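# Sort circuit boards by length into two green bins

## Task

Place every small circuit board into one of the two green bins, with all the long boards together in one bin and all the short boards together in the other, and finish with the grippers released from the boards.

## Robot and tools

Robot: two 6-joint arms, left_arm and right_arm, each with a two-finger parallel gripper. Arm roots in the scene frame: left_arm at (-0.016, +0.364, 0) m, right_arm at (-0.041, -0.268, 0) m, the right one turned slightly (quat_wxyz +0.997, 0, 0, -0.075). Scene frame: origin on the table surface midway between the arms, +x out across the table, +z up, left_arm on the +y side. The names left and right refer to the arms, not to image sides.

execute_actions takes "actions", a list holding at most one item, plus optional "pictures" (boolean; images are sent by default).
- Empty list: no command, just returns the current state.
- Move: {"rows": [...], "steps": n}. n is 1 to 15 (default 15); each step lasts 1/30 s. One row is used per step; if rows run out, the last row keeps being used.
- Wait: {"steps": n} with no rows, n up to 300. It returns once n steps have elapsed since the previous result, and the time you spend composing the reply is included.
A refused call moves nothing.

Row layout: one flat list of 14 numbers, each in [-1, 1], always covering both arms. Positions 1-7 are left_arm: waist, shoulder, elbow, wrist pitch, wrist yaw, wrist roll, opening. Positions 8-14 are the same seven for right_arm.
The six joint numbers are offsets in joint space, not poses. Scale: 1.0 equals 1.202 rad for the waist, 1.258 shoulder, 1.238 elbow, 2.073 wrist pitch, 2.022 for wrist yaw and for wrist roll. Each offset is measured from that arm's joint angles printed in the most recent result showing them; before any such result in the current scene, and for the second or later call within a single reply, it is measured from where the arm stands when the action begins. Rows do not add up: every row is measured from that same reference. Sending zeros is therefore not a pause; it steers the arm back to the reference angles.
Joint ranges (rad), same for both arms: waist -2.618 to 3.054, shoulder 0.000 to 3.142, elbow 0.000 to 3.142, wrist pitch -1.571 to 1.571, wrist yaw -1.571 to 1.571, wrist roll -2.094 to 2.094. A request more than 0.036 rad beyond an end is refused. True ends may sit up to 0.036 rad either way of these; a request past the true end is clipped to it and the result may say "joint sent to its limit" (possibly about an earlier, still-running action). No such message does not prove there is more room.
Opening is absolute, not an offset: +1 fully open, -1 closed. Fingers are driven so that grip_measured matches the number given (except near the extremes). To hold a part, command roughly 0.03 below its grip_measured value; a smaller margin squeezes more gently. Pad force tops out near 50-62 N, lower for parts under about 2 mm thick, with a short harder spike at contact. Readings may be biased by up to about 1 mm per gripper.

Speed: each joint's target is kept within a set distance of its measured angle per step (waist 0.202 rad, shoulder 0.258, elbow 0.238, wrist pitch 0.573, wrist yaw and roll 0.522), and if the targets would place the gripper over 70 mm from where it is, all are shrunk toward the measured angles. Big offsets need several actions.
Sagging: an arm given zeros can droop a bit more each action. To hold it still, make the first call of a reply send offsets back to the desired angles, then zeros in further calls, increasing the offset if a joint keeps falling short.
Between calls the arms keep heading to the last row sent, until everything is nearly motionless or a step is HELD; then a new action is needed to go farther. Fingers already moving keep moving.

Gripper geometry: fingers extend along the gripper's +z axis and close along its y axis. end_effector_position is the point between the pads, about 1 cm short of the fingertips. A wrist camera mount sits near each hand.

Result lines: the state line "left_arm: ... | right_arm: ..." gives each gripper's end_effector_position (m) and end_effector_quat_wxyz in the scene frame; it can be off, more so at long reach. "Joint positions" and "Joint velocities" list per arm the six joints (rad, rad/s) then the pad gap (m, m/s; 0.094 m is fully open). grip_measured is the measured opening on the command scale. "joint command not followed" means the clearance check altered or blocked some joint targets; the rest of the row still ran. HELD flags steps where the row, fully or partly, was not sent. MOTOR HOT appears from 75 °C; OVER-TEMPERATURE FAULT marks an arm stopped by heat (10 s pause at 90 °C; at 100 °C the arm goes limp and falls). Holding loads for long heats motors.

zoom_image: {"camera": name, "region": [x0, y0, x1, y1]} in pixels of that camera's last full image, origin top-left, region at most 504 by 504. Cameras: cam_head_left, cam_head_right, cam_high, cam_low (504x504 each), cam_left_wrist, cam_right_wrist (616x616, fisheye). Calibration (K, distortion, T_world_to_cam) was supplied per camera and may be off by a few degrees and millimetres.

read_manual: optional "section" ("licences"); returns licence text, no motion.
finished_scene: {"scene": number of the current scene}; ends it irreversibly and reports success.

Avoid: dropping or sliding boards, knocking anything off the table (that fails the job), letting the two arms collide or shove each other, slamming or pressing hard on objects. Outside tugs on held parts or nudges to loose items can happen; grip firmly enough to survive them. Smooth, economical motion is preferred.

Each tool is called after "Emit:" as name(argument=value, ...), one argument or row to a line, values as JSON.

## Session

Emit:
execute_actions(
  actions=[],
)

Scene clock: 0.00 s of 6800.00 s.
left_arm: end_effector_position=(+0.1928, +0.4297, +0.1483) grip_measured=+1.000 end_effector_quat_wxyz=(-0.033, +0.674, +0.734, -0.074) | right_arm: end_effector_position=(+0.2585, +0.2921, +0.3220) grip_measured=+1.000 end_effector_quat_wxyz=(+0.751, -0.561, +0.327, +0.117)
Joint positions: left_arm=[ 0.312  1.522  1.327 -1.536  0.015  1.798  0.094] | right_arm=[ 1.183  2.079  1.572  0.665 -0.164 -0.862  0.094]
Joint velocities: left_arm=[ 0.012 -0.017 -0.002  0.037  0.022 -0.007  0.   ] | right_arm=[-0.007  0.007 -0.007 -0.051 -0.007  0.022  0.   ]

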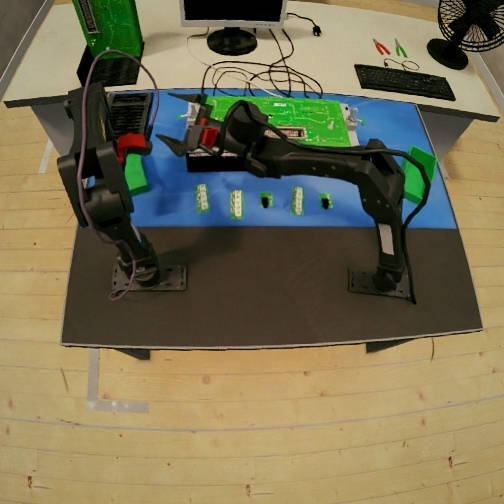

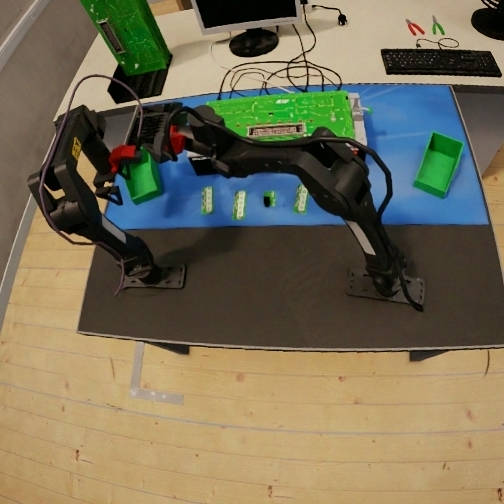

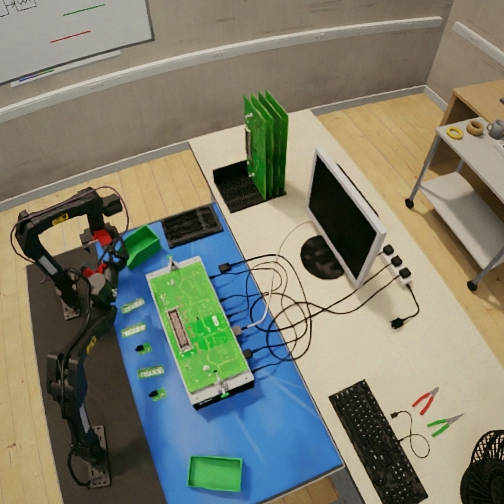

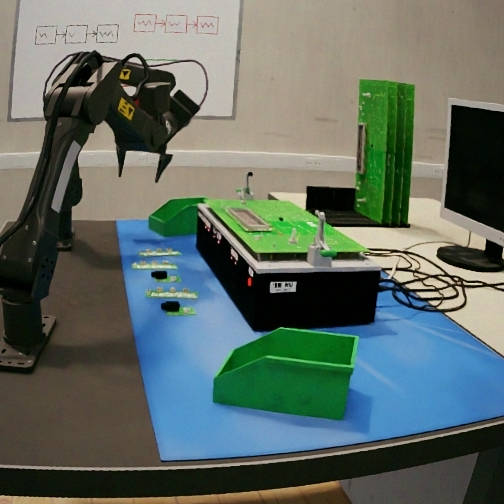

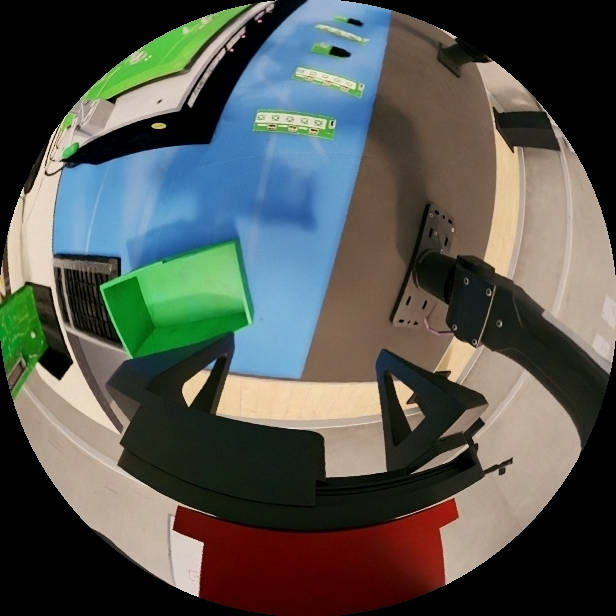

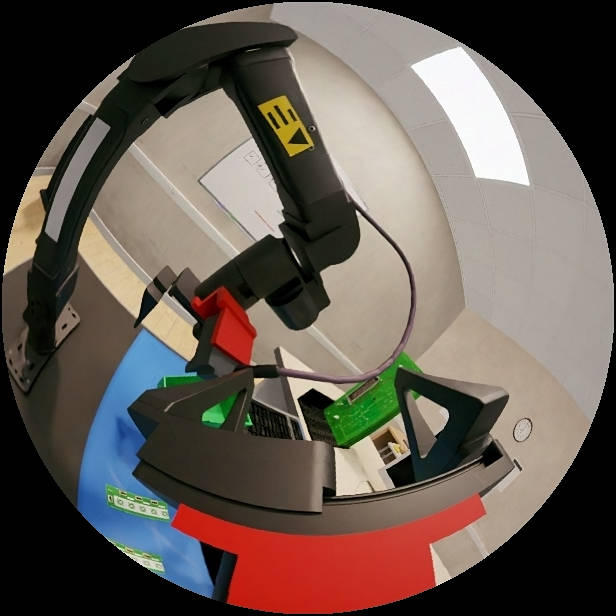

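Emit:
execute_actions(
  actions=[
    {"rows":[[-0.66,0.2,-0.05,0.2,0,-1,1,-0.46,-0.22,-0.24,-0.85,0.08,0,1]],"steps":15},
  ],
  pictures=false,
)

Emit:
execute_actions(
  actions=[
    {"steps":60},
  ],
)

Scene clock: 22.60 s of 6800.00 s.
left_arm: end_effector_position=(+0.2580, +0.2581, +0.0660) grip_measured=+1.000 end_effector_quat_wxyz=(-0.047, +0.421, +0.905, +0.045) | right_arm: end_effector_position=(+0.3868, +0.0816, +0.1726) grip_measured=+1.000 end_effector_quat_wxyz=(-0.502, +0.605, -0.618, -0.010)
Joint positions: left_arm=[-0.425  1.773  1.274 -1.165 -0.09   0.439  0.094] | right_arm=[ 0.791  1.87   1.328  0.018 -0.134 -0.831  0.094]
Joint velocities: left_arm=[-0.691 -0.022  0.012  0.066  0.491 -2.879  0.   ] | right_arm=[-0.212 -0.344 -0.017 -0.769 -0.418  0.139  0.   ]
Steps of this call (steps 1 to 90: nothing new was sent; then 19.10 s passed at rest; steps 91 to 105: all 15 steps of this action). Readings (joint positions):
91: left_arm=[0.298 1.535 1.326 -1.522 0.007 1.753] | right_arm=[1.177 2.064 1.556 0.637 -0.157 -0.862]
92: left_arm=[0.266 1.558 1.326 -1.487 0.003 1.697] | right_arm=[1.166 2.032 1.519 0.587 -0.150 -0.862]
94: left_arm=[0.182 1.636 1.322 -1.400 0.001 1.569] | right_arm=[1.125 1.974 1.449 0.492 -0.134 -0.862]
98: left_arm=[-0.051 1.770 1.286 -1.227 -0.005 1.211] | right_arm=[1.005 1.904 1.371 0.304 -0.100 -0.862]
105: the state above

Scene clock: 24.60 s of 6800.00 s.
left_arm: end_effector_position=(+0.2504, +0.2230, +0.0647) grip_measured=+1.000 end_effector_quat_wxyz=(-0.030, +0.135, +0.990, +0.006) | right_arm: end_effector_position=(+0.3483, -0.0338, +0.1227) grip_measured=+1.000 end_effector_quat_wxyz=(-0.291, +0.641, -0.710, +0.025)
Joint positions: left_arm=[-0.483  1.773  1.274 -1.132  0.01  -0.214  0.094] | right_arm=[ 0.661  1.76   1.325 -0.548 -0.077 -0.936  0.094]
Joint velocities: left_arm=[-0.002 -0.002 -0.007 -0.066 -0.007  0.037  0.   ] | right_arm=[-0.022 -0.002  0.007  0.022  0.022  0.007  0.   ]
Steps of this call (steps 1 to 60: the robot went on to your last target). Readings (joint positions):
1: left_arm=[-0.447 1.773 1.274 -1.162 -0.073 0.339] | right_arm=[0.783 1.858 1.328 -0.012 -0.144 -0.827]
2: left_arm=[-0.465 1.773 1.274 -1.156 -0.054 0.240] | right_arm=[0.775 1.847 1.328 -0.046 -0.151 -0.825]
4: left_arm=[-0.482 1.773 1.274 -1.146 -0.026 0.077] | right_arm=[0.748 1.825 1.328 -0.109 -0.151 -0.824]
8: left_arm=[-0.483 1.773 1.274 -1.137 -0.004 -0.096] | right_arm=[0.700 1.791 1.328 -0.217 -0.146 -0.822]
60: the state above
All arms were judged still, so your last target was given up. Only a new action makes them travel on or press farther. Fingers that are still opening or closing keep moving.
camera_calibration (this result's frames):
cam_left_wrist: T_world_to_cam=[[-0.120983, -0.992633, -0.00659427, 0.250673], [-0.853725, 0.100659, 0.510902, 0.186874], [-0.506474, 0.06744, -0.859614, 0.279663], [0, 0, 0, 1]] pos_world=[0.331508, 0.211156, 0.146581]
cam_right_wrist: T_world_to_cam=[[0.917261, -0.163914, 0.362995, -0.362615], [-0.114109, -0.981336, -0.154787, 0.0701509], [0.381591, 0.100559, -0.918845, 0.0938843], [0, 0, 0, 1]] pos_world=[0.304792, -0.0000368647, 0.228751]

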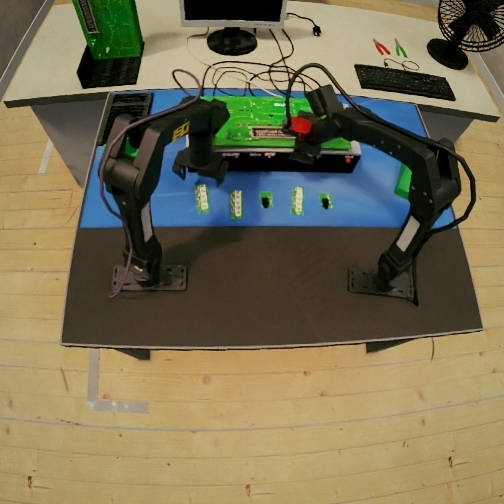

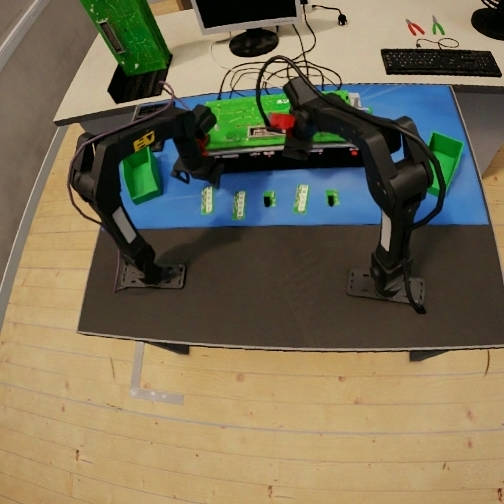

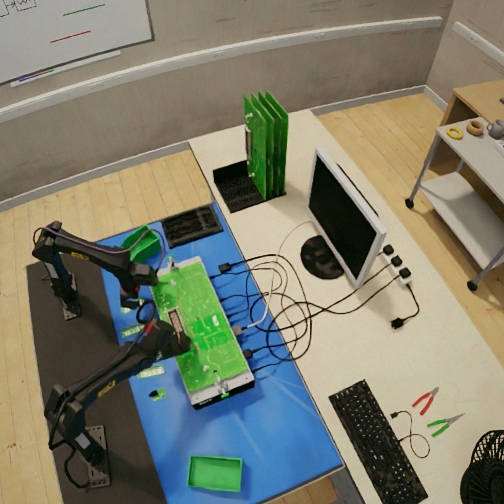

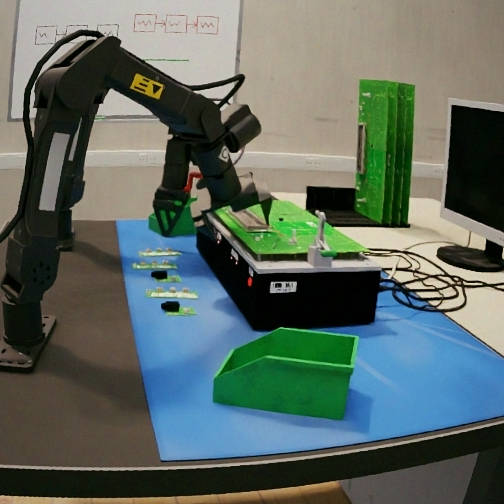

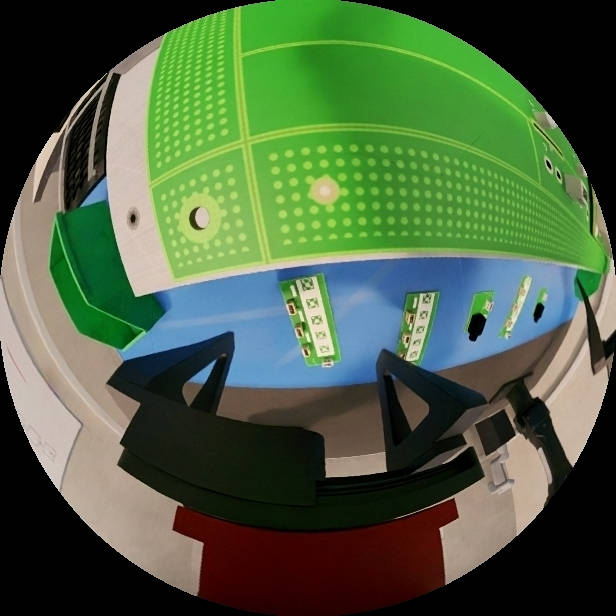

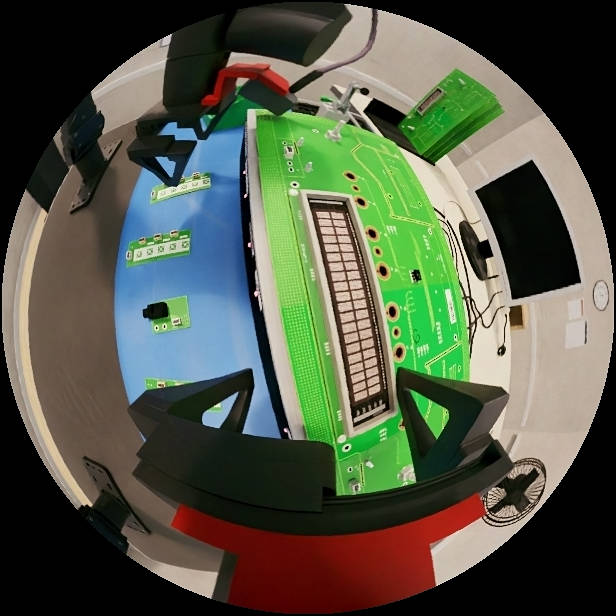

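Emit:
execute_actions(
  actions=[
    {"rows":[[0,0,-0.19,0.12,0,-0.14,1,-0.1,-0.2,-0.1,-0.3,0,0,1]],"steps":15},
  ],
)

Scene clock: 27.90 s of 6800.00 s.
left_arm: end_effector_position=(+0.2670, +0.2147, +0.0358) grip_measured=+1.000 end_effector_quat_wxyz=(+0.051, +0.018, +0.998, -0.020) | right_arm: end_effector_position=(+0.2270, -0.1407, +0.1191) grip_measured=+1.000 end_effector_quat_wxyz=(-0.083, +0.621, -0.779, -0.016)
Joint positions: left_arm=[-0.493  1.725  1.092 -0.828 -0.011 -0.458  0.094] | right_arm=[ 0.546  1.525  1.213 -1.107 -0.076 -0.945  0.094]
Joint velocities: left_arm=[-0.007 -0.007 -0.012 -0.007 -0.007 -0.007  0.   ] | right_arm=[ 0.012 -0.012 -0.022 -0.52  -0.037  0.081  0.   ]
Steps of this call (steps 1 to 84: nothing new was sent; steps 85 to 99: all 15 steps of this action). Readings (joint positions):
85: left_arm=[-0.483 1.765 1.237 -1.082 0.010 -0.257] | right_arm=[0.657 1.747 1.322 -0.546 -0.081 -0.944]
86: left_arm=[-0.483 1.754 1.179 -1.022 0.009 -0.303] | right_arm=[0.648 1.728 1.313 -0.554 -0.085 -0.948]
88: left_arm=[-0.491 1.729 1.124 -0.936 -0.003 -0.357] | right_arm=[0.621 1.669 1.293 -0.630 -0.086 -0.951]
92: left_arm=[-0.493 1.725 1.101 -0.864 -0.007 -0.421] | right_arm=[0.563 1.560 1.247 -0.863 -0.080 -0.949]
99: the state above
camera_calibration (this result's frames):
cam_left_wrist: T_world_to_cam=[[0.108665, -0.992361, 0.0584082, 0.180573], [-0.92528, -0.0794909, 0.370862, 0.279494], [-0.363386, -0.0943435, -0.926849, 0.262742], [0, 0, 0, 1]] pos_world=[0.334465, 0.226199, 0.129321]
cam_right_wrist: T_world_to_cam=[[0.973727, -0.226181, 0.0264064, -0.249094], [-0.22771, -0.968024, 0.105246, -0.0524274], [0.00175749, -0.108494, -0.994096, 0.213388], [0, 0, 0, 1]] pos_world=[0.230236, -0.08394, 0.224224]

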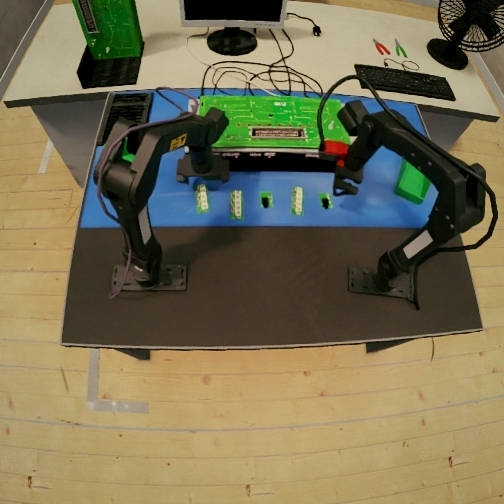

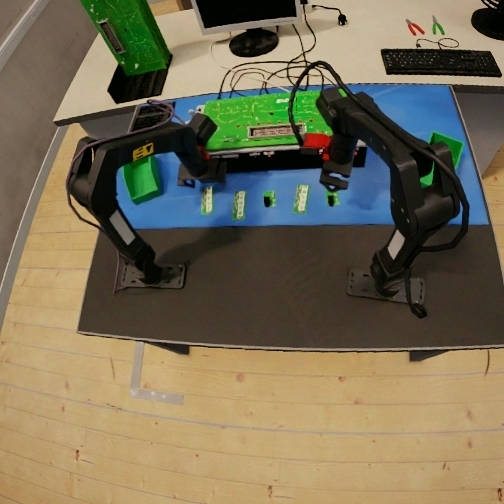

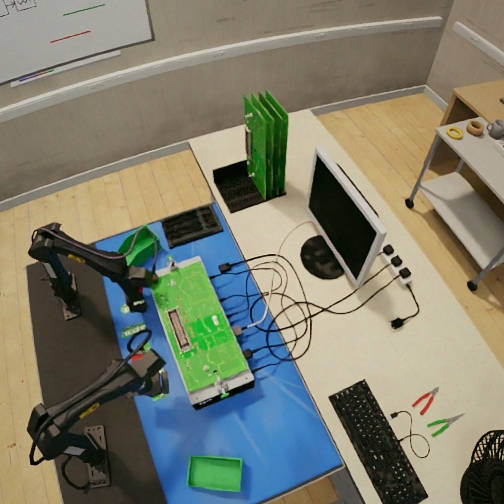

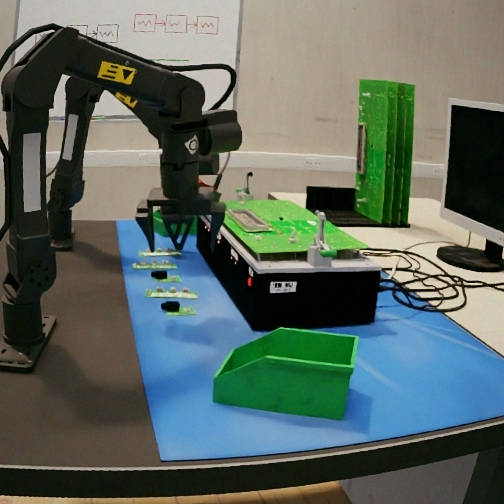

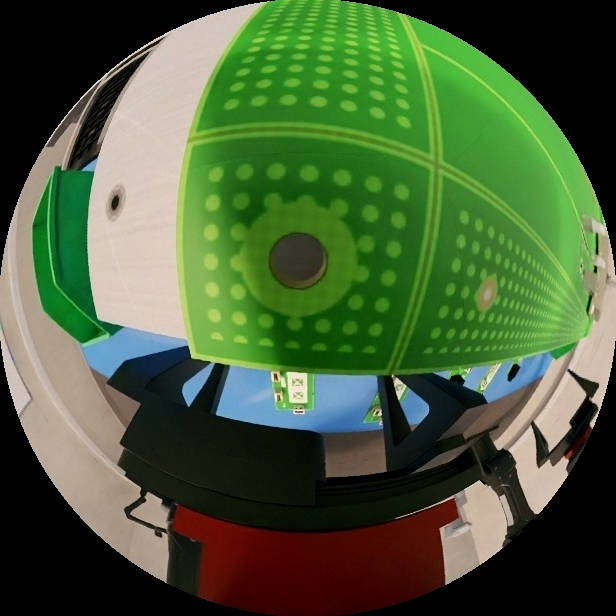

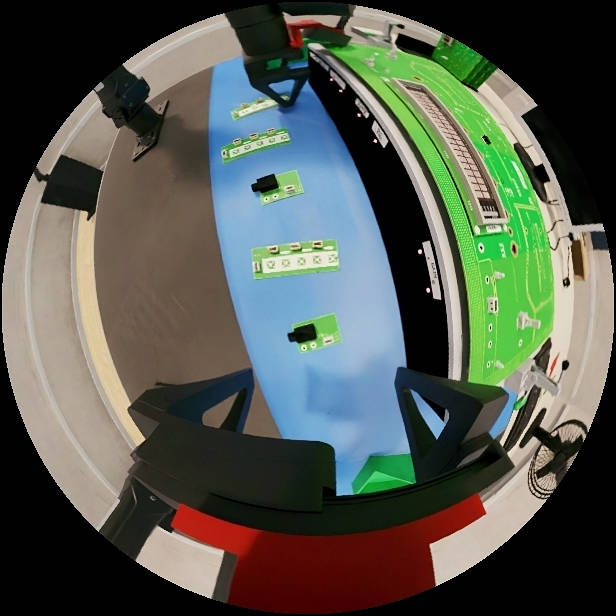

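Emit:
execute_actions(
  actions=[
    {"rows":[[0.03,-0.16,-0.2,0.0,0,0,1,0.03,0.1,-0.2,0.1,0,0.78,1]],"steps":15},
  ],
)

Scene clock: 32.87 s of 6800.00 s.
left_arm: end_effector_position=(+0.2103, +0.2539, +0.0276) grip_measured=+1.000 end_effector_quat_wxyz=(+0.030, +0.001, +1.000, -0.008) | right_arm: end_effector_position=(+0.1824, -0.1519, +0.0179) grip_measured=+1.000 end_effector_quat_wxyz=(-0.050, -0.009, +0.999, +0.020)
Joint positions: left_arm=[-0.464  1.527  0.85  -0.832 -0.012 -0.463  0.094] | right_arm=[ 0.573  1.673  0.954 -0.928 -0.076  0.401  0.094]
Joint velocities: left_arm=[ 0.007 -0.012 -0.012  0.037 -0.051 -0.022  0.   ] | right_arm=[ 0.017 -0.017 -0.007  0.037 -0.066  1.531  0.   ]
Steps of this call (steps 1 to 30: the robot went on to your last target; steps 31 to 90: nothing new was sent; then 1.47 s passed at rest; steps 91 to 105: all 15 steps of this action). Readings (joint positions):
91: left_arm=[-0.491 1.694 1.052 -0.782 -0.012 -0.465] | right_arm=[0.548 1.529 1.189 -1.119 -0.076 -0.881]
92: left_arm=[-0.485 1.636 0.987 -0.759 -0.012 -0.463] | right_arm=[0.553 1.535 1.148 -1.073 -0.076 -0.801]
94: left_arm=[-0.469 1.544 0.893 -0.797 -0.012 -0.463] | right_arm=[0.564 1.588 1.054 -1.006 -0.076 -0.611]
98: left_arm=[-0.464 1.527 0.850 -0.833 -0.012 -0.463] | right_arm=[0.573 1.676 0.955 -0.969 -0.076 -0.212]
105: the state above
camera_calibration (this result's frames):
cam_left_wrist: T_world_to_cam=[[0.144975, -0.988943, 0.0312085, 0.218361], [-0.905572, -0.119913, 0.406892, 0.238253], [-0.39865, -0.0872508, -0.912943, 0.243514], [0, 0, 0, 1]] pos_world=[0.281175, 0.265763, 0.118557]
cam_right_wrist: T_world_to_cam=[[0.00562626, -0.995802, -0.0913579, -0.143748], [-0.937115, -0.0371332, 0.34704, 0.203647], [-0.348976, 0.0836603, -0.93339, 0.203688], [0, 0, 0, 1]] pos_world=[0.262731, -0.152623, 0.106314]

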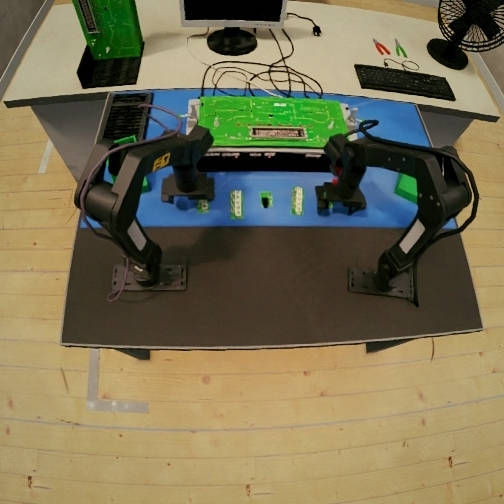

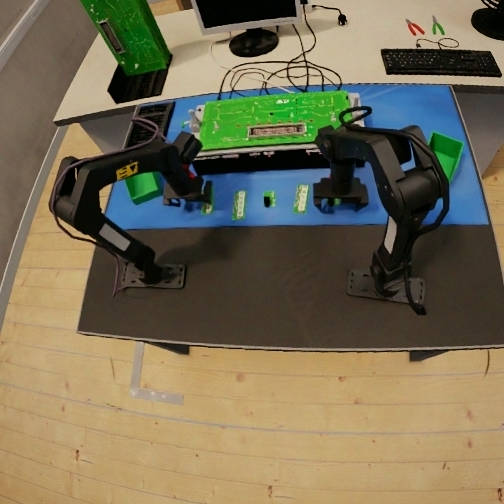

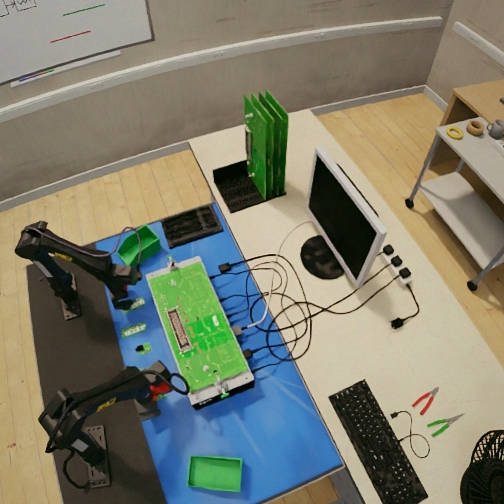

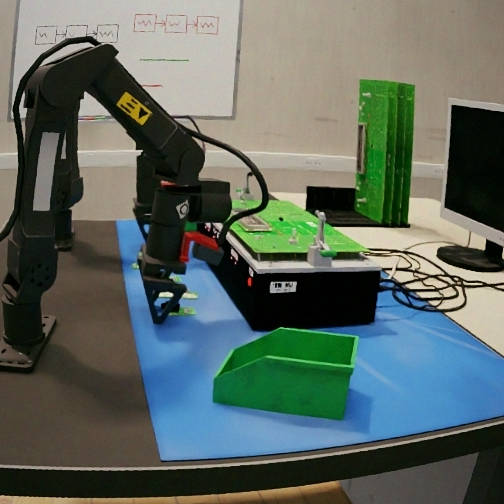

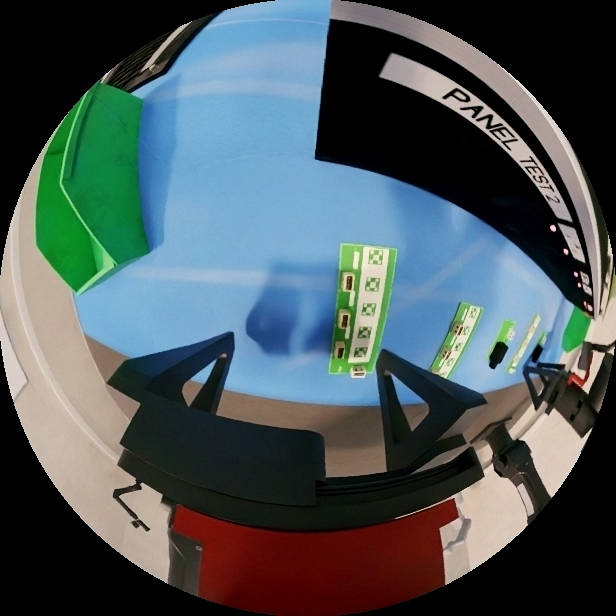

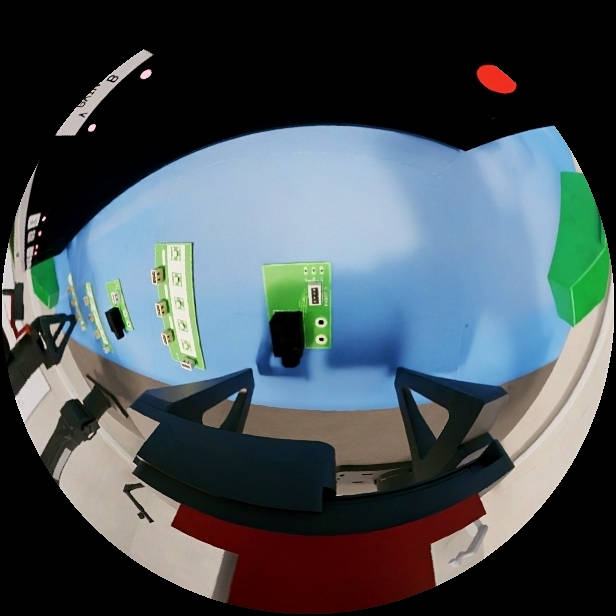

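Emit:
execute_actions(
  actions=[
    {"rows":[[-0.12,0,-0.05,0.03,0,-0.07,1,0.07,0.12,0.1,0,0,0.11,1]],"steps":15},
  ],
)

Scene clock: 36.43 s of 6800.00 s.
left_arm: end_effector_position=(+0.1876, +0.2244, +0.0166) grip_measured=+1.000 end_effector_quat_wxyz=(+0.029, +0.010, +0.999, -0.015) | right_arm: end_effector_position=(+0.1956, -0.1307, +0.0134) grip_measured=+1.000 end_effector_quat_wxyz=(-0.061, +0.070, +0.996, -0.004)
Joint positions: left_arm=[-0.608  1.527  0.801 -0.78  -0.007 -0.59   0.094] | right_arm=[ 0.637  1.788  1.068 -0.959 -0.057  0.623  0.094]
Joint velocities: left_arm=[-0.007  0.012  0.007 -0.007 -0.007 -0.022  0.   ] | right_arm=[-0.012 -0.002 -0.012  0.022 -0.022 -0.022  0.   ]
Steps of this call (steps 1 to 30: the robot went on to your last target; steps 31 to 90: nothing new was sent; then 0.07 s passed at rest; steps 91 to 105: all 15 steps of this action). Readings (joint positions):
91: left_arm=[-0.483 1.527 0.842 -0.821 -0.022 -0.485] | right_arm=[0.582 1.692 0.971 -0.936 -0.073 0.625]
92: left_arm=[-0.522 1.527 0.832 -0.807 -0.024 -0.508] | right_arm=[0.599 1.729 1.002 -0.945 -0.072 0.625]
94: left_arm=[-0.590 1.527 0.811 -0.795 -0.013 -0.539] | right_arm=[0.624 1.773 1.055 -0.968 -0.060 0.623]
98: left_arm=[-0.608 1.527 0.801 -0.790 -0.007 -0.572] | right_arm=[0.637 1.788 1.068 -0.959 -0.057 0.623]
105: the state above
camera_calibration (this result's frames):
cam_left_wrist: T_world_to_cam=[[0.127516, -0.990849, 0.0442502, 0.196339], [-0.906207, -0.0982567, 0.41126, 0.213885], [-0.403148, -0.092542, -0.910444, 0.223787], [0, 0, 0, 1]] pos_world=[0.259007, 0.236267, 0.107095]
cam_right_wrist: T_world_to_cam=[[-0.150607, -0.988, -0.0342433, -0.0923236], [-0.921191, 0.127683, 0.367566, 0.236519], [-0.358783, 0.0869026, -0.929367, 0.204618], [0, 0, 0, 1]] pos_world=[0.277388, -0.139197, 0.100068]

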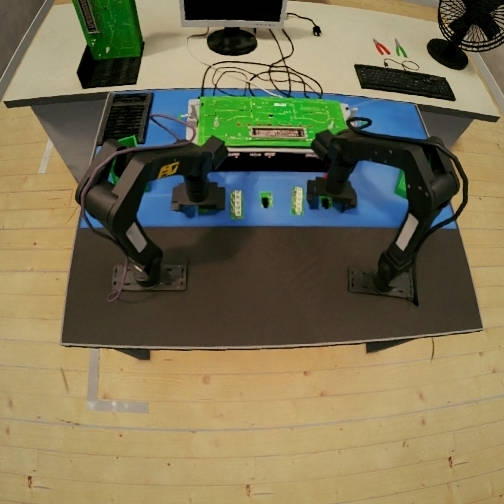

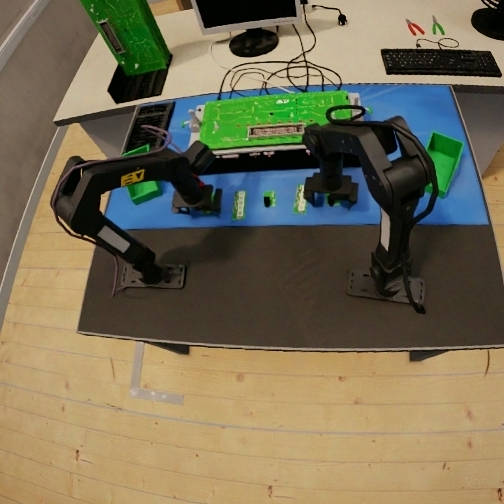

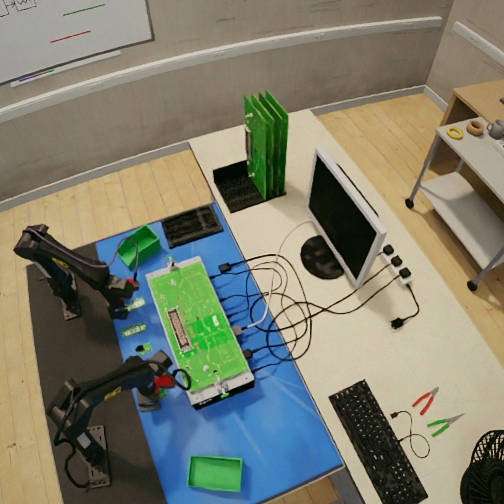

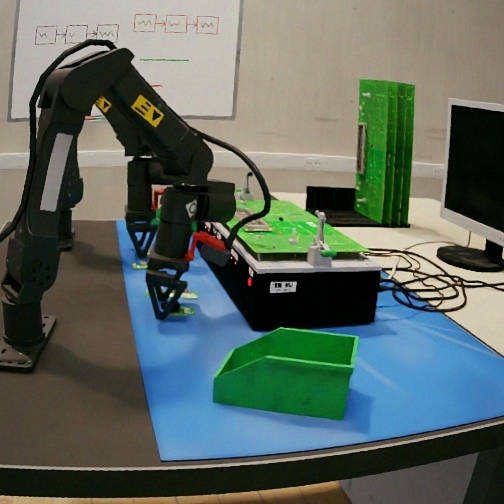

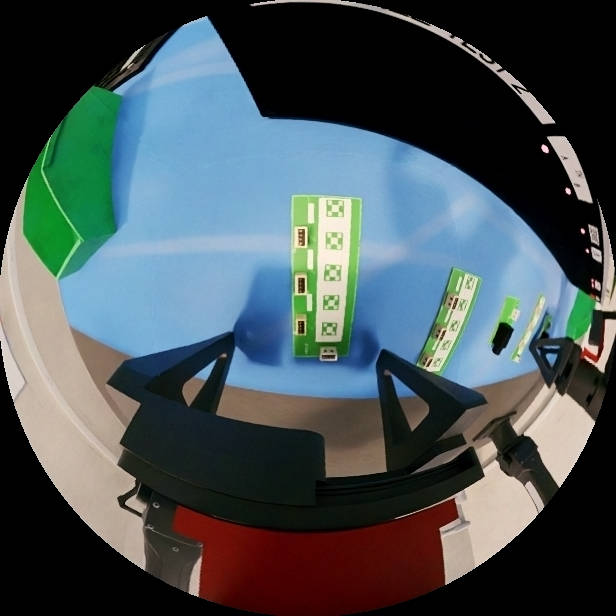

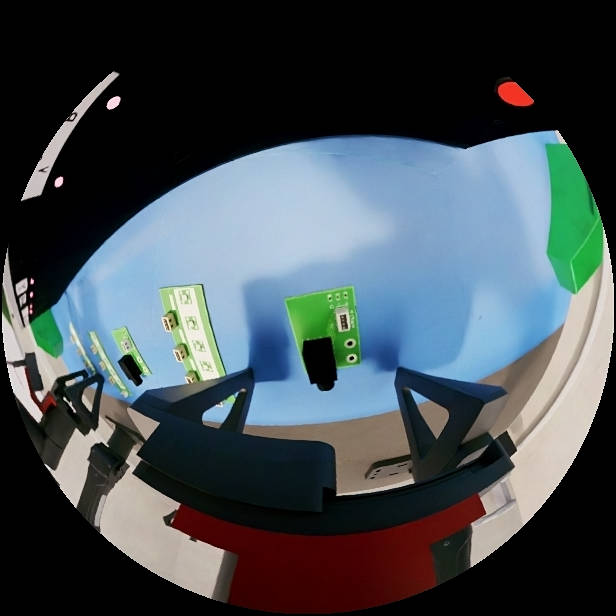

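Lower slightly and forward on left, then close both.

Emit:
execute_actions(
  actions=[
    {"rows":[[0,0.06,0.03,0.02,0,0,1,0,0.02,0,0.01,0,0,1],[0,0.06,0.03,0.02,0,0,1,0,0.02,0,0.01,0,0,1],[0,0.06,0.03,0.02,0,0,1,0,0.02,0,0.01,0,0,1],[0,0.06,0.03,0.02,0,0,1,0,0.02,0,0.01,0,0,1],[0,0.06,0.03,0.02,0,0,1,0,0.02,0,0.01,0,0,1],[0,0.06,0.03,0.02,0,0,-0.7,0,0.02,0,0.01,0,0,-0.7]],"steps":15},
  ],
  pictures=false,
)

Emit:
execute_actions(
  actions=[
    {"steps":20},
  ],
  pictures=false,
)

Scene clock: 40.90 s of 6800.00 s.
left_arm: end_effector_position=(+0.1967, +0.2201, +0.0144) grip_measured=-0.697 end_effector_quat_wxyz=(+0.030, +0.006, +0.999, -0.012) | right_arm: end_effector_position=(+0.1973, -0.1255, +0.0128) grip_measured=-0.691 end_effector_quat_wxyz=(-0.060, +0.070, +0.996, +0.008)
Joint positions: left_arm=[-0.607  1.572  0.835 -0.772 -0.014 -0.596  0.014] | right_arm=[ 0.637  1.789  1.068 -0.942 -0.077  0.623  0.014]
Joint velocities: left_arm=[ 0.007  0.002 -0.012  0.037 -0.007 -0.081 -0.001] | right_arm=[-0.002 -0.012 -0.007  0.007  0.051 -0.051  0.   ]
Steps of this call (steps 1 to 15: the robot went on to your last target; steps 16 to 90: nothing new was sent; then 0.97 s passed at rest; steps 91 to 105: all 15 steps of this action). Readings (joint positions):
91: left_arm=[-0.608 1.535 0.804 -0.777 -0.007 -0.595] | right_arm=[0.637 1.788 1.068 -0.959 -0.057 0.623]
92: left_arm=[-0.608 1.551 0.810 -0.772 -0.007 -0.595] | right_arm=[0.637 1.788 1.068 -0.959 -0.057 0.623]
94: left_arm=[-0.608 1.569 0.826 -0.784 -0.007 -0.596] | right_arm=[0.637 1.788 1.068 -0.959 -0.057 0.623]
98: left_arm=[-0.608 1.570 0.826 -0.779 -0.008 -0.595] | right_arm=[0.637 1.789 1.068 -0.943 -0.077 0.623]
105: the state above

Scene clock: 41.57 s of 6800.00 s.
left_arm: end_effector_position=(+0.1967, +0.2201, +0.0144) grip_measured=-0.697 end_effector_quat_wxyz=(+0.030, +0.006, +0.999, -0.012) | right_arm: end_effector_position=(+0.1973, -0.1255, +0.0128) grip_measured=-0.691 end_effector_quat_wxyz=(-0.060, +0.070, +0.996, +0.008)
Joint positions: left_arm=[-0.607  1.572  0.835 -0.772 -0.014 -0.596  0.014] | right_arm=[ 0.637  1.789  1.068 -0.942 -0.077  0.623  0.014]
Joint velocities: left_arm=[-0.002  0.002 -0.007 -0.022 -0.007  0.007 -0.   ] | right_arm=[-0.002 -0.017 -0.012  0.007 -0.022  0.066  0.001]
Steps of this call (steps 1 to 15: the robot went on to your last target; steps 16 to 20: nothing new was sent). Readings (joint positions):
1: left_arm=[-0.607 1.572 0.835 -0.772 -0.014 -0.596] | right_arm=[0.637 1.789 1.068 -0.942 -0.077 0.623]
2: left_arm=[-0.607 1.572 0.835 -0.772 -0.014 -0.596] | right_arm=[0.637 1.789 1.068 -0.942 -0.077 0.623]
4: left_arm=[-0.607 1.572 0.835 -0.772 -0.014 -0.596] | right_arm=[0.637 1.789 1.068 -0.942 -0.077 0.623]
8: left_arm=[-0.607 1.572 0.835 -0.772 -0.014 -0.596] | right_arm=[0.637 1.789 1.068 -0.942 -0.077 0.623]
20: the state above
All arms were judged still, so your last target was given up. Only a new action makes them travel on or press farther. Fingers that are still opening or closing keep moving.

Emit:
execute_actions(
  actions=[
    {"rows":[[0,0,0,0,0,0,-1,0,0,0,0,0,0,-1]],"steps":15},
  ],
)

Scene clock: 43.40 s of 6800.00 s.
left_arm: end_effector_position=(+0.1967, +0.2194, +0.0144) grip_measured=-0.859 end_effector_quat_wxyz=(+0.029, +0.006, +0.999, -0.013) | right_arm: end_effector_position=(+0.1972, -0.1255, +0.0128) grip_measured=-0.743 end_effector_quat_wxyz=(-0.060, +0.070, +0.996, +0.009)
Joint positions: left_arm=[-0.607  1.572  0.835 -0.77  -0.011 -0.596  0.007] | right_arm=[ 0.637  1.789  1.068 -0.942 -0.078  0.623  0.012]
Joint velocities: left_arm=[ 0.007 -0.017  0.002 -0.037 -0.037 -0.051 -0.   ] | right_arm=[ 0.022 -0.002 -0.017 -0.007  0.007 -0.007  0.001]
Steps of this call (steps 1 to 40: nothing new was sent; steps 41 to 55: all 15 steps of this action). Readings (joint positions):
41: left_arm=[-0.607 1.572 0.835 -0.771 -0.012 -0.596] | right_arm=[0.637 1.789 1.068 -0.942 -0.078 0.623]
42: left_arm=[-0.607 1.572 0.835 -0.770 -0.011 -0.596] | right_arm=[0.637 1.789 1.068 -0.942 -0.078 0.623]
44: left_arm=[-0.607 1.572 0.835 -0.770 -0.011 -0.596] | right_arm=[0.637 1.789 1.068 -0.942 -0.078 0.623]
48: left_arm=[-0.607 1.572 0.835 -0.770 -0.011 -0.596] | right_arm=[0.637 1.789 1.068 -0.942 -0.078 0.623]
55: the state above
camera_calibration (this result's frames):
cam_left_wrist: T_world_to_cam=[[0.134516, -0.990075, 0.0406953, 0.188772], [-0.906008, -0.106254, 0.409706, 0.224211], [-0.401316, -0.0919825, -0.911309, 0.224558], [0, 0, 0, 1]] pos_world=[0.267862, 0.231378, 0.105099]
cam_right_wrist: T_world_to_cam=[[-0.151721, -0.986629, -0.05954, -0.0861934], [-0.922346, 0.119666, 0.367366, 0.236791], [-0.355329, 0.110654, -0.928169, 0.206519], [0, 0, 0, 1]] pos_world=[0.278708, -0.136229, 0.0995636]

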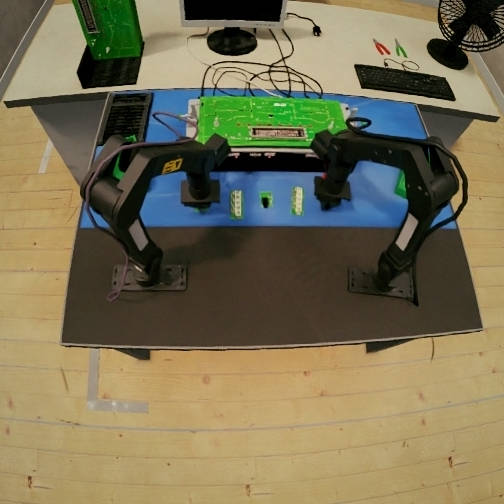

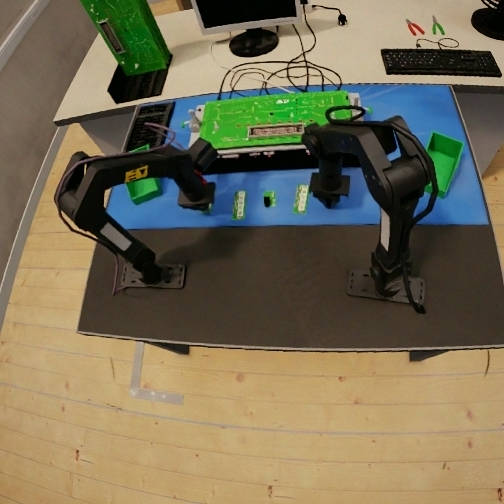

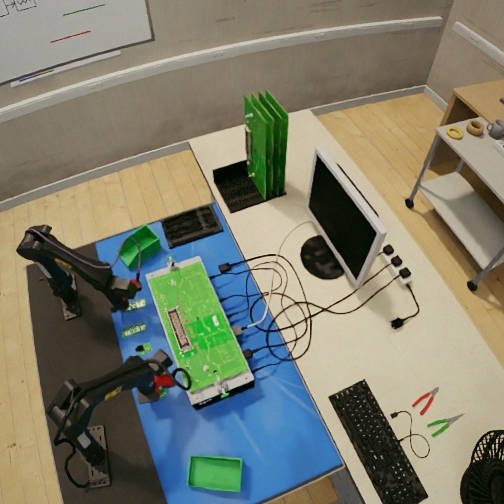

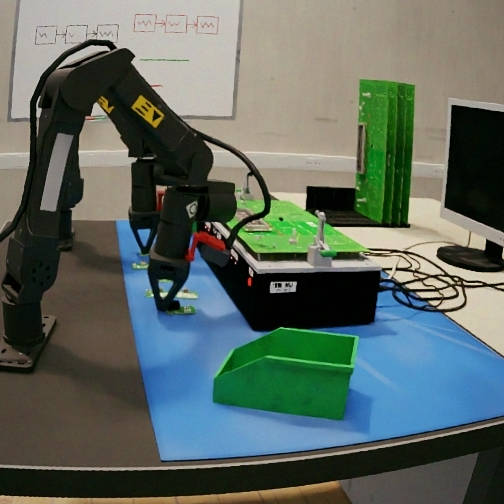

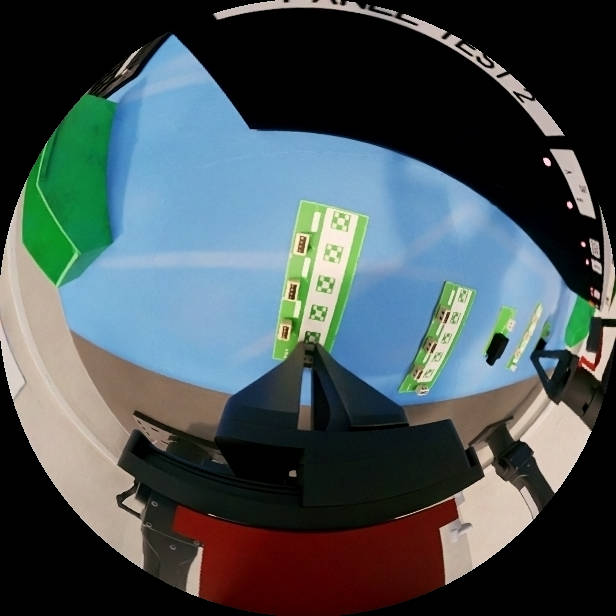

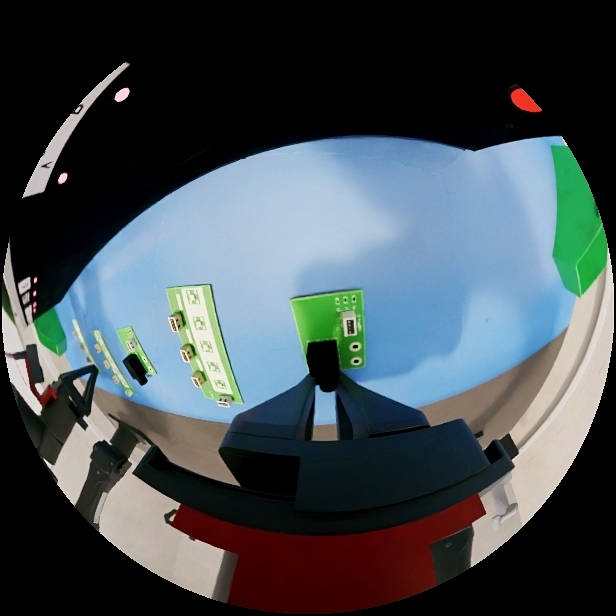

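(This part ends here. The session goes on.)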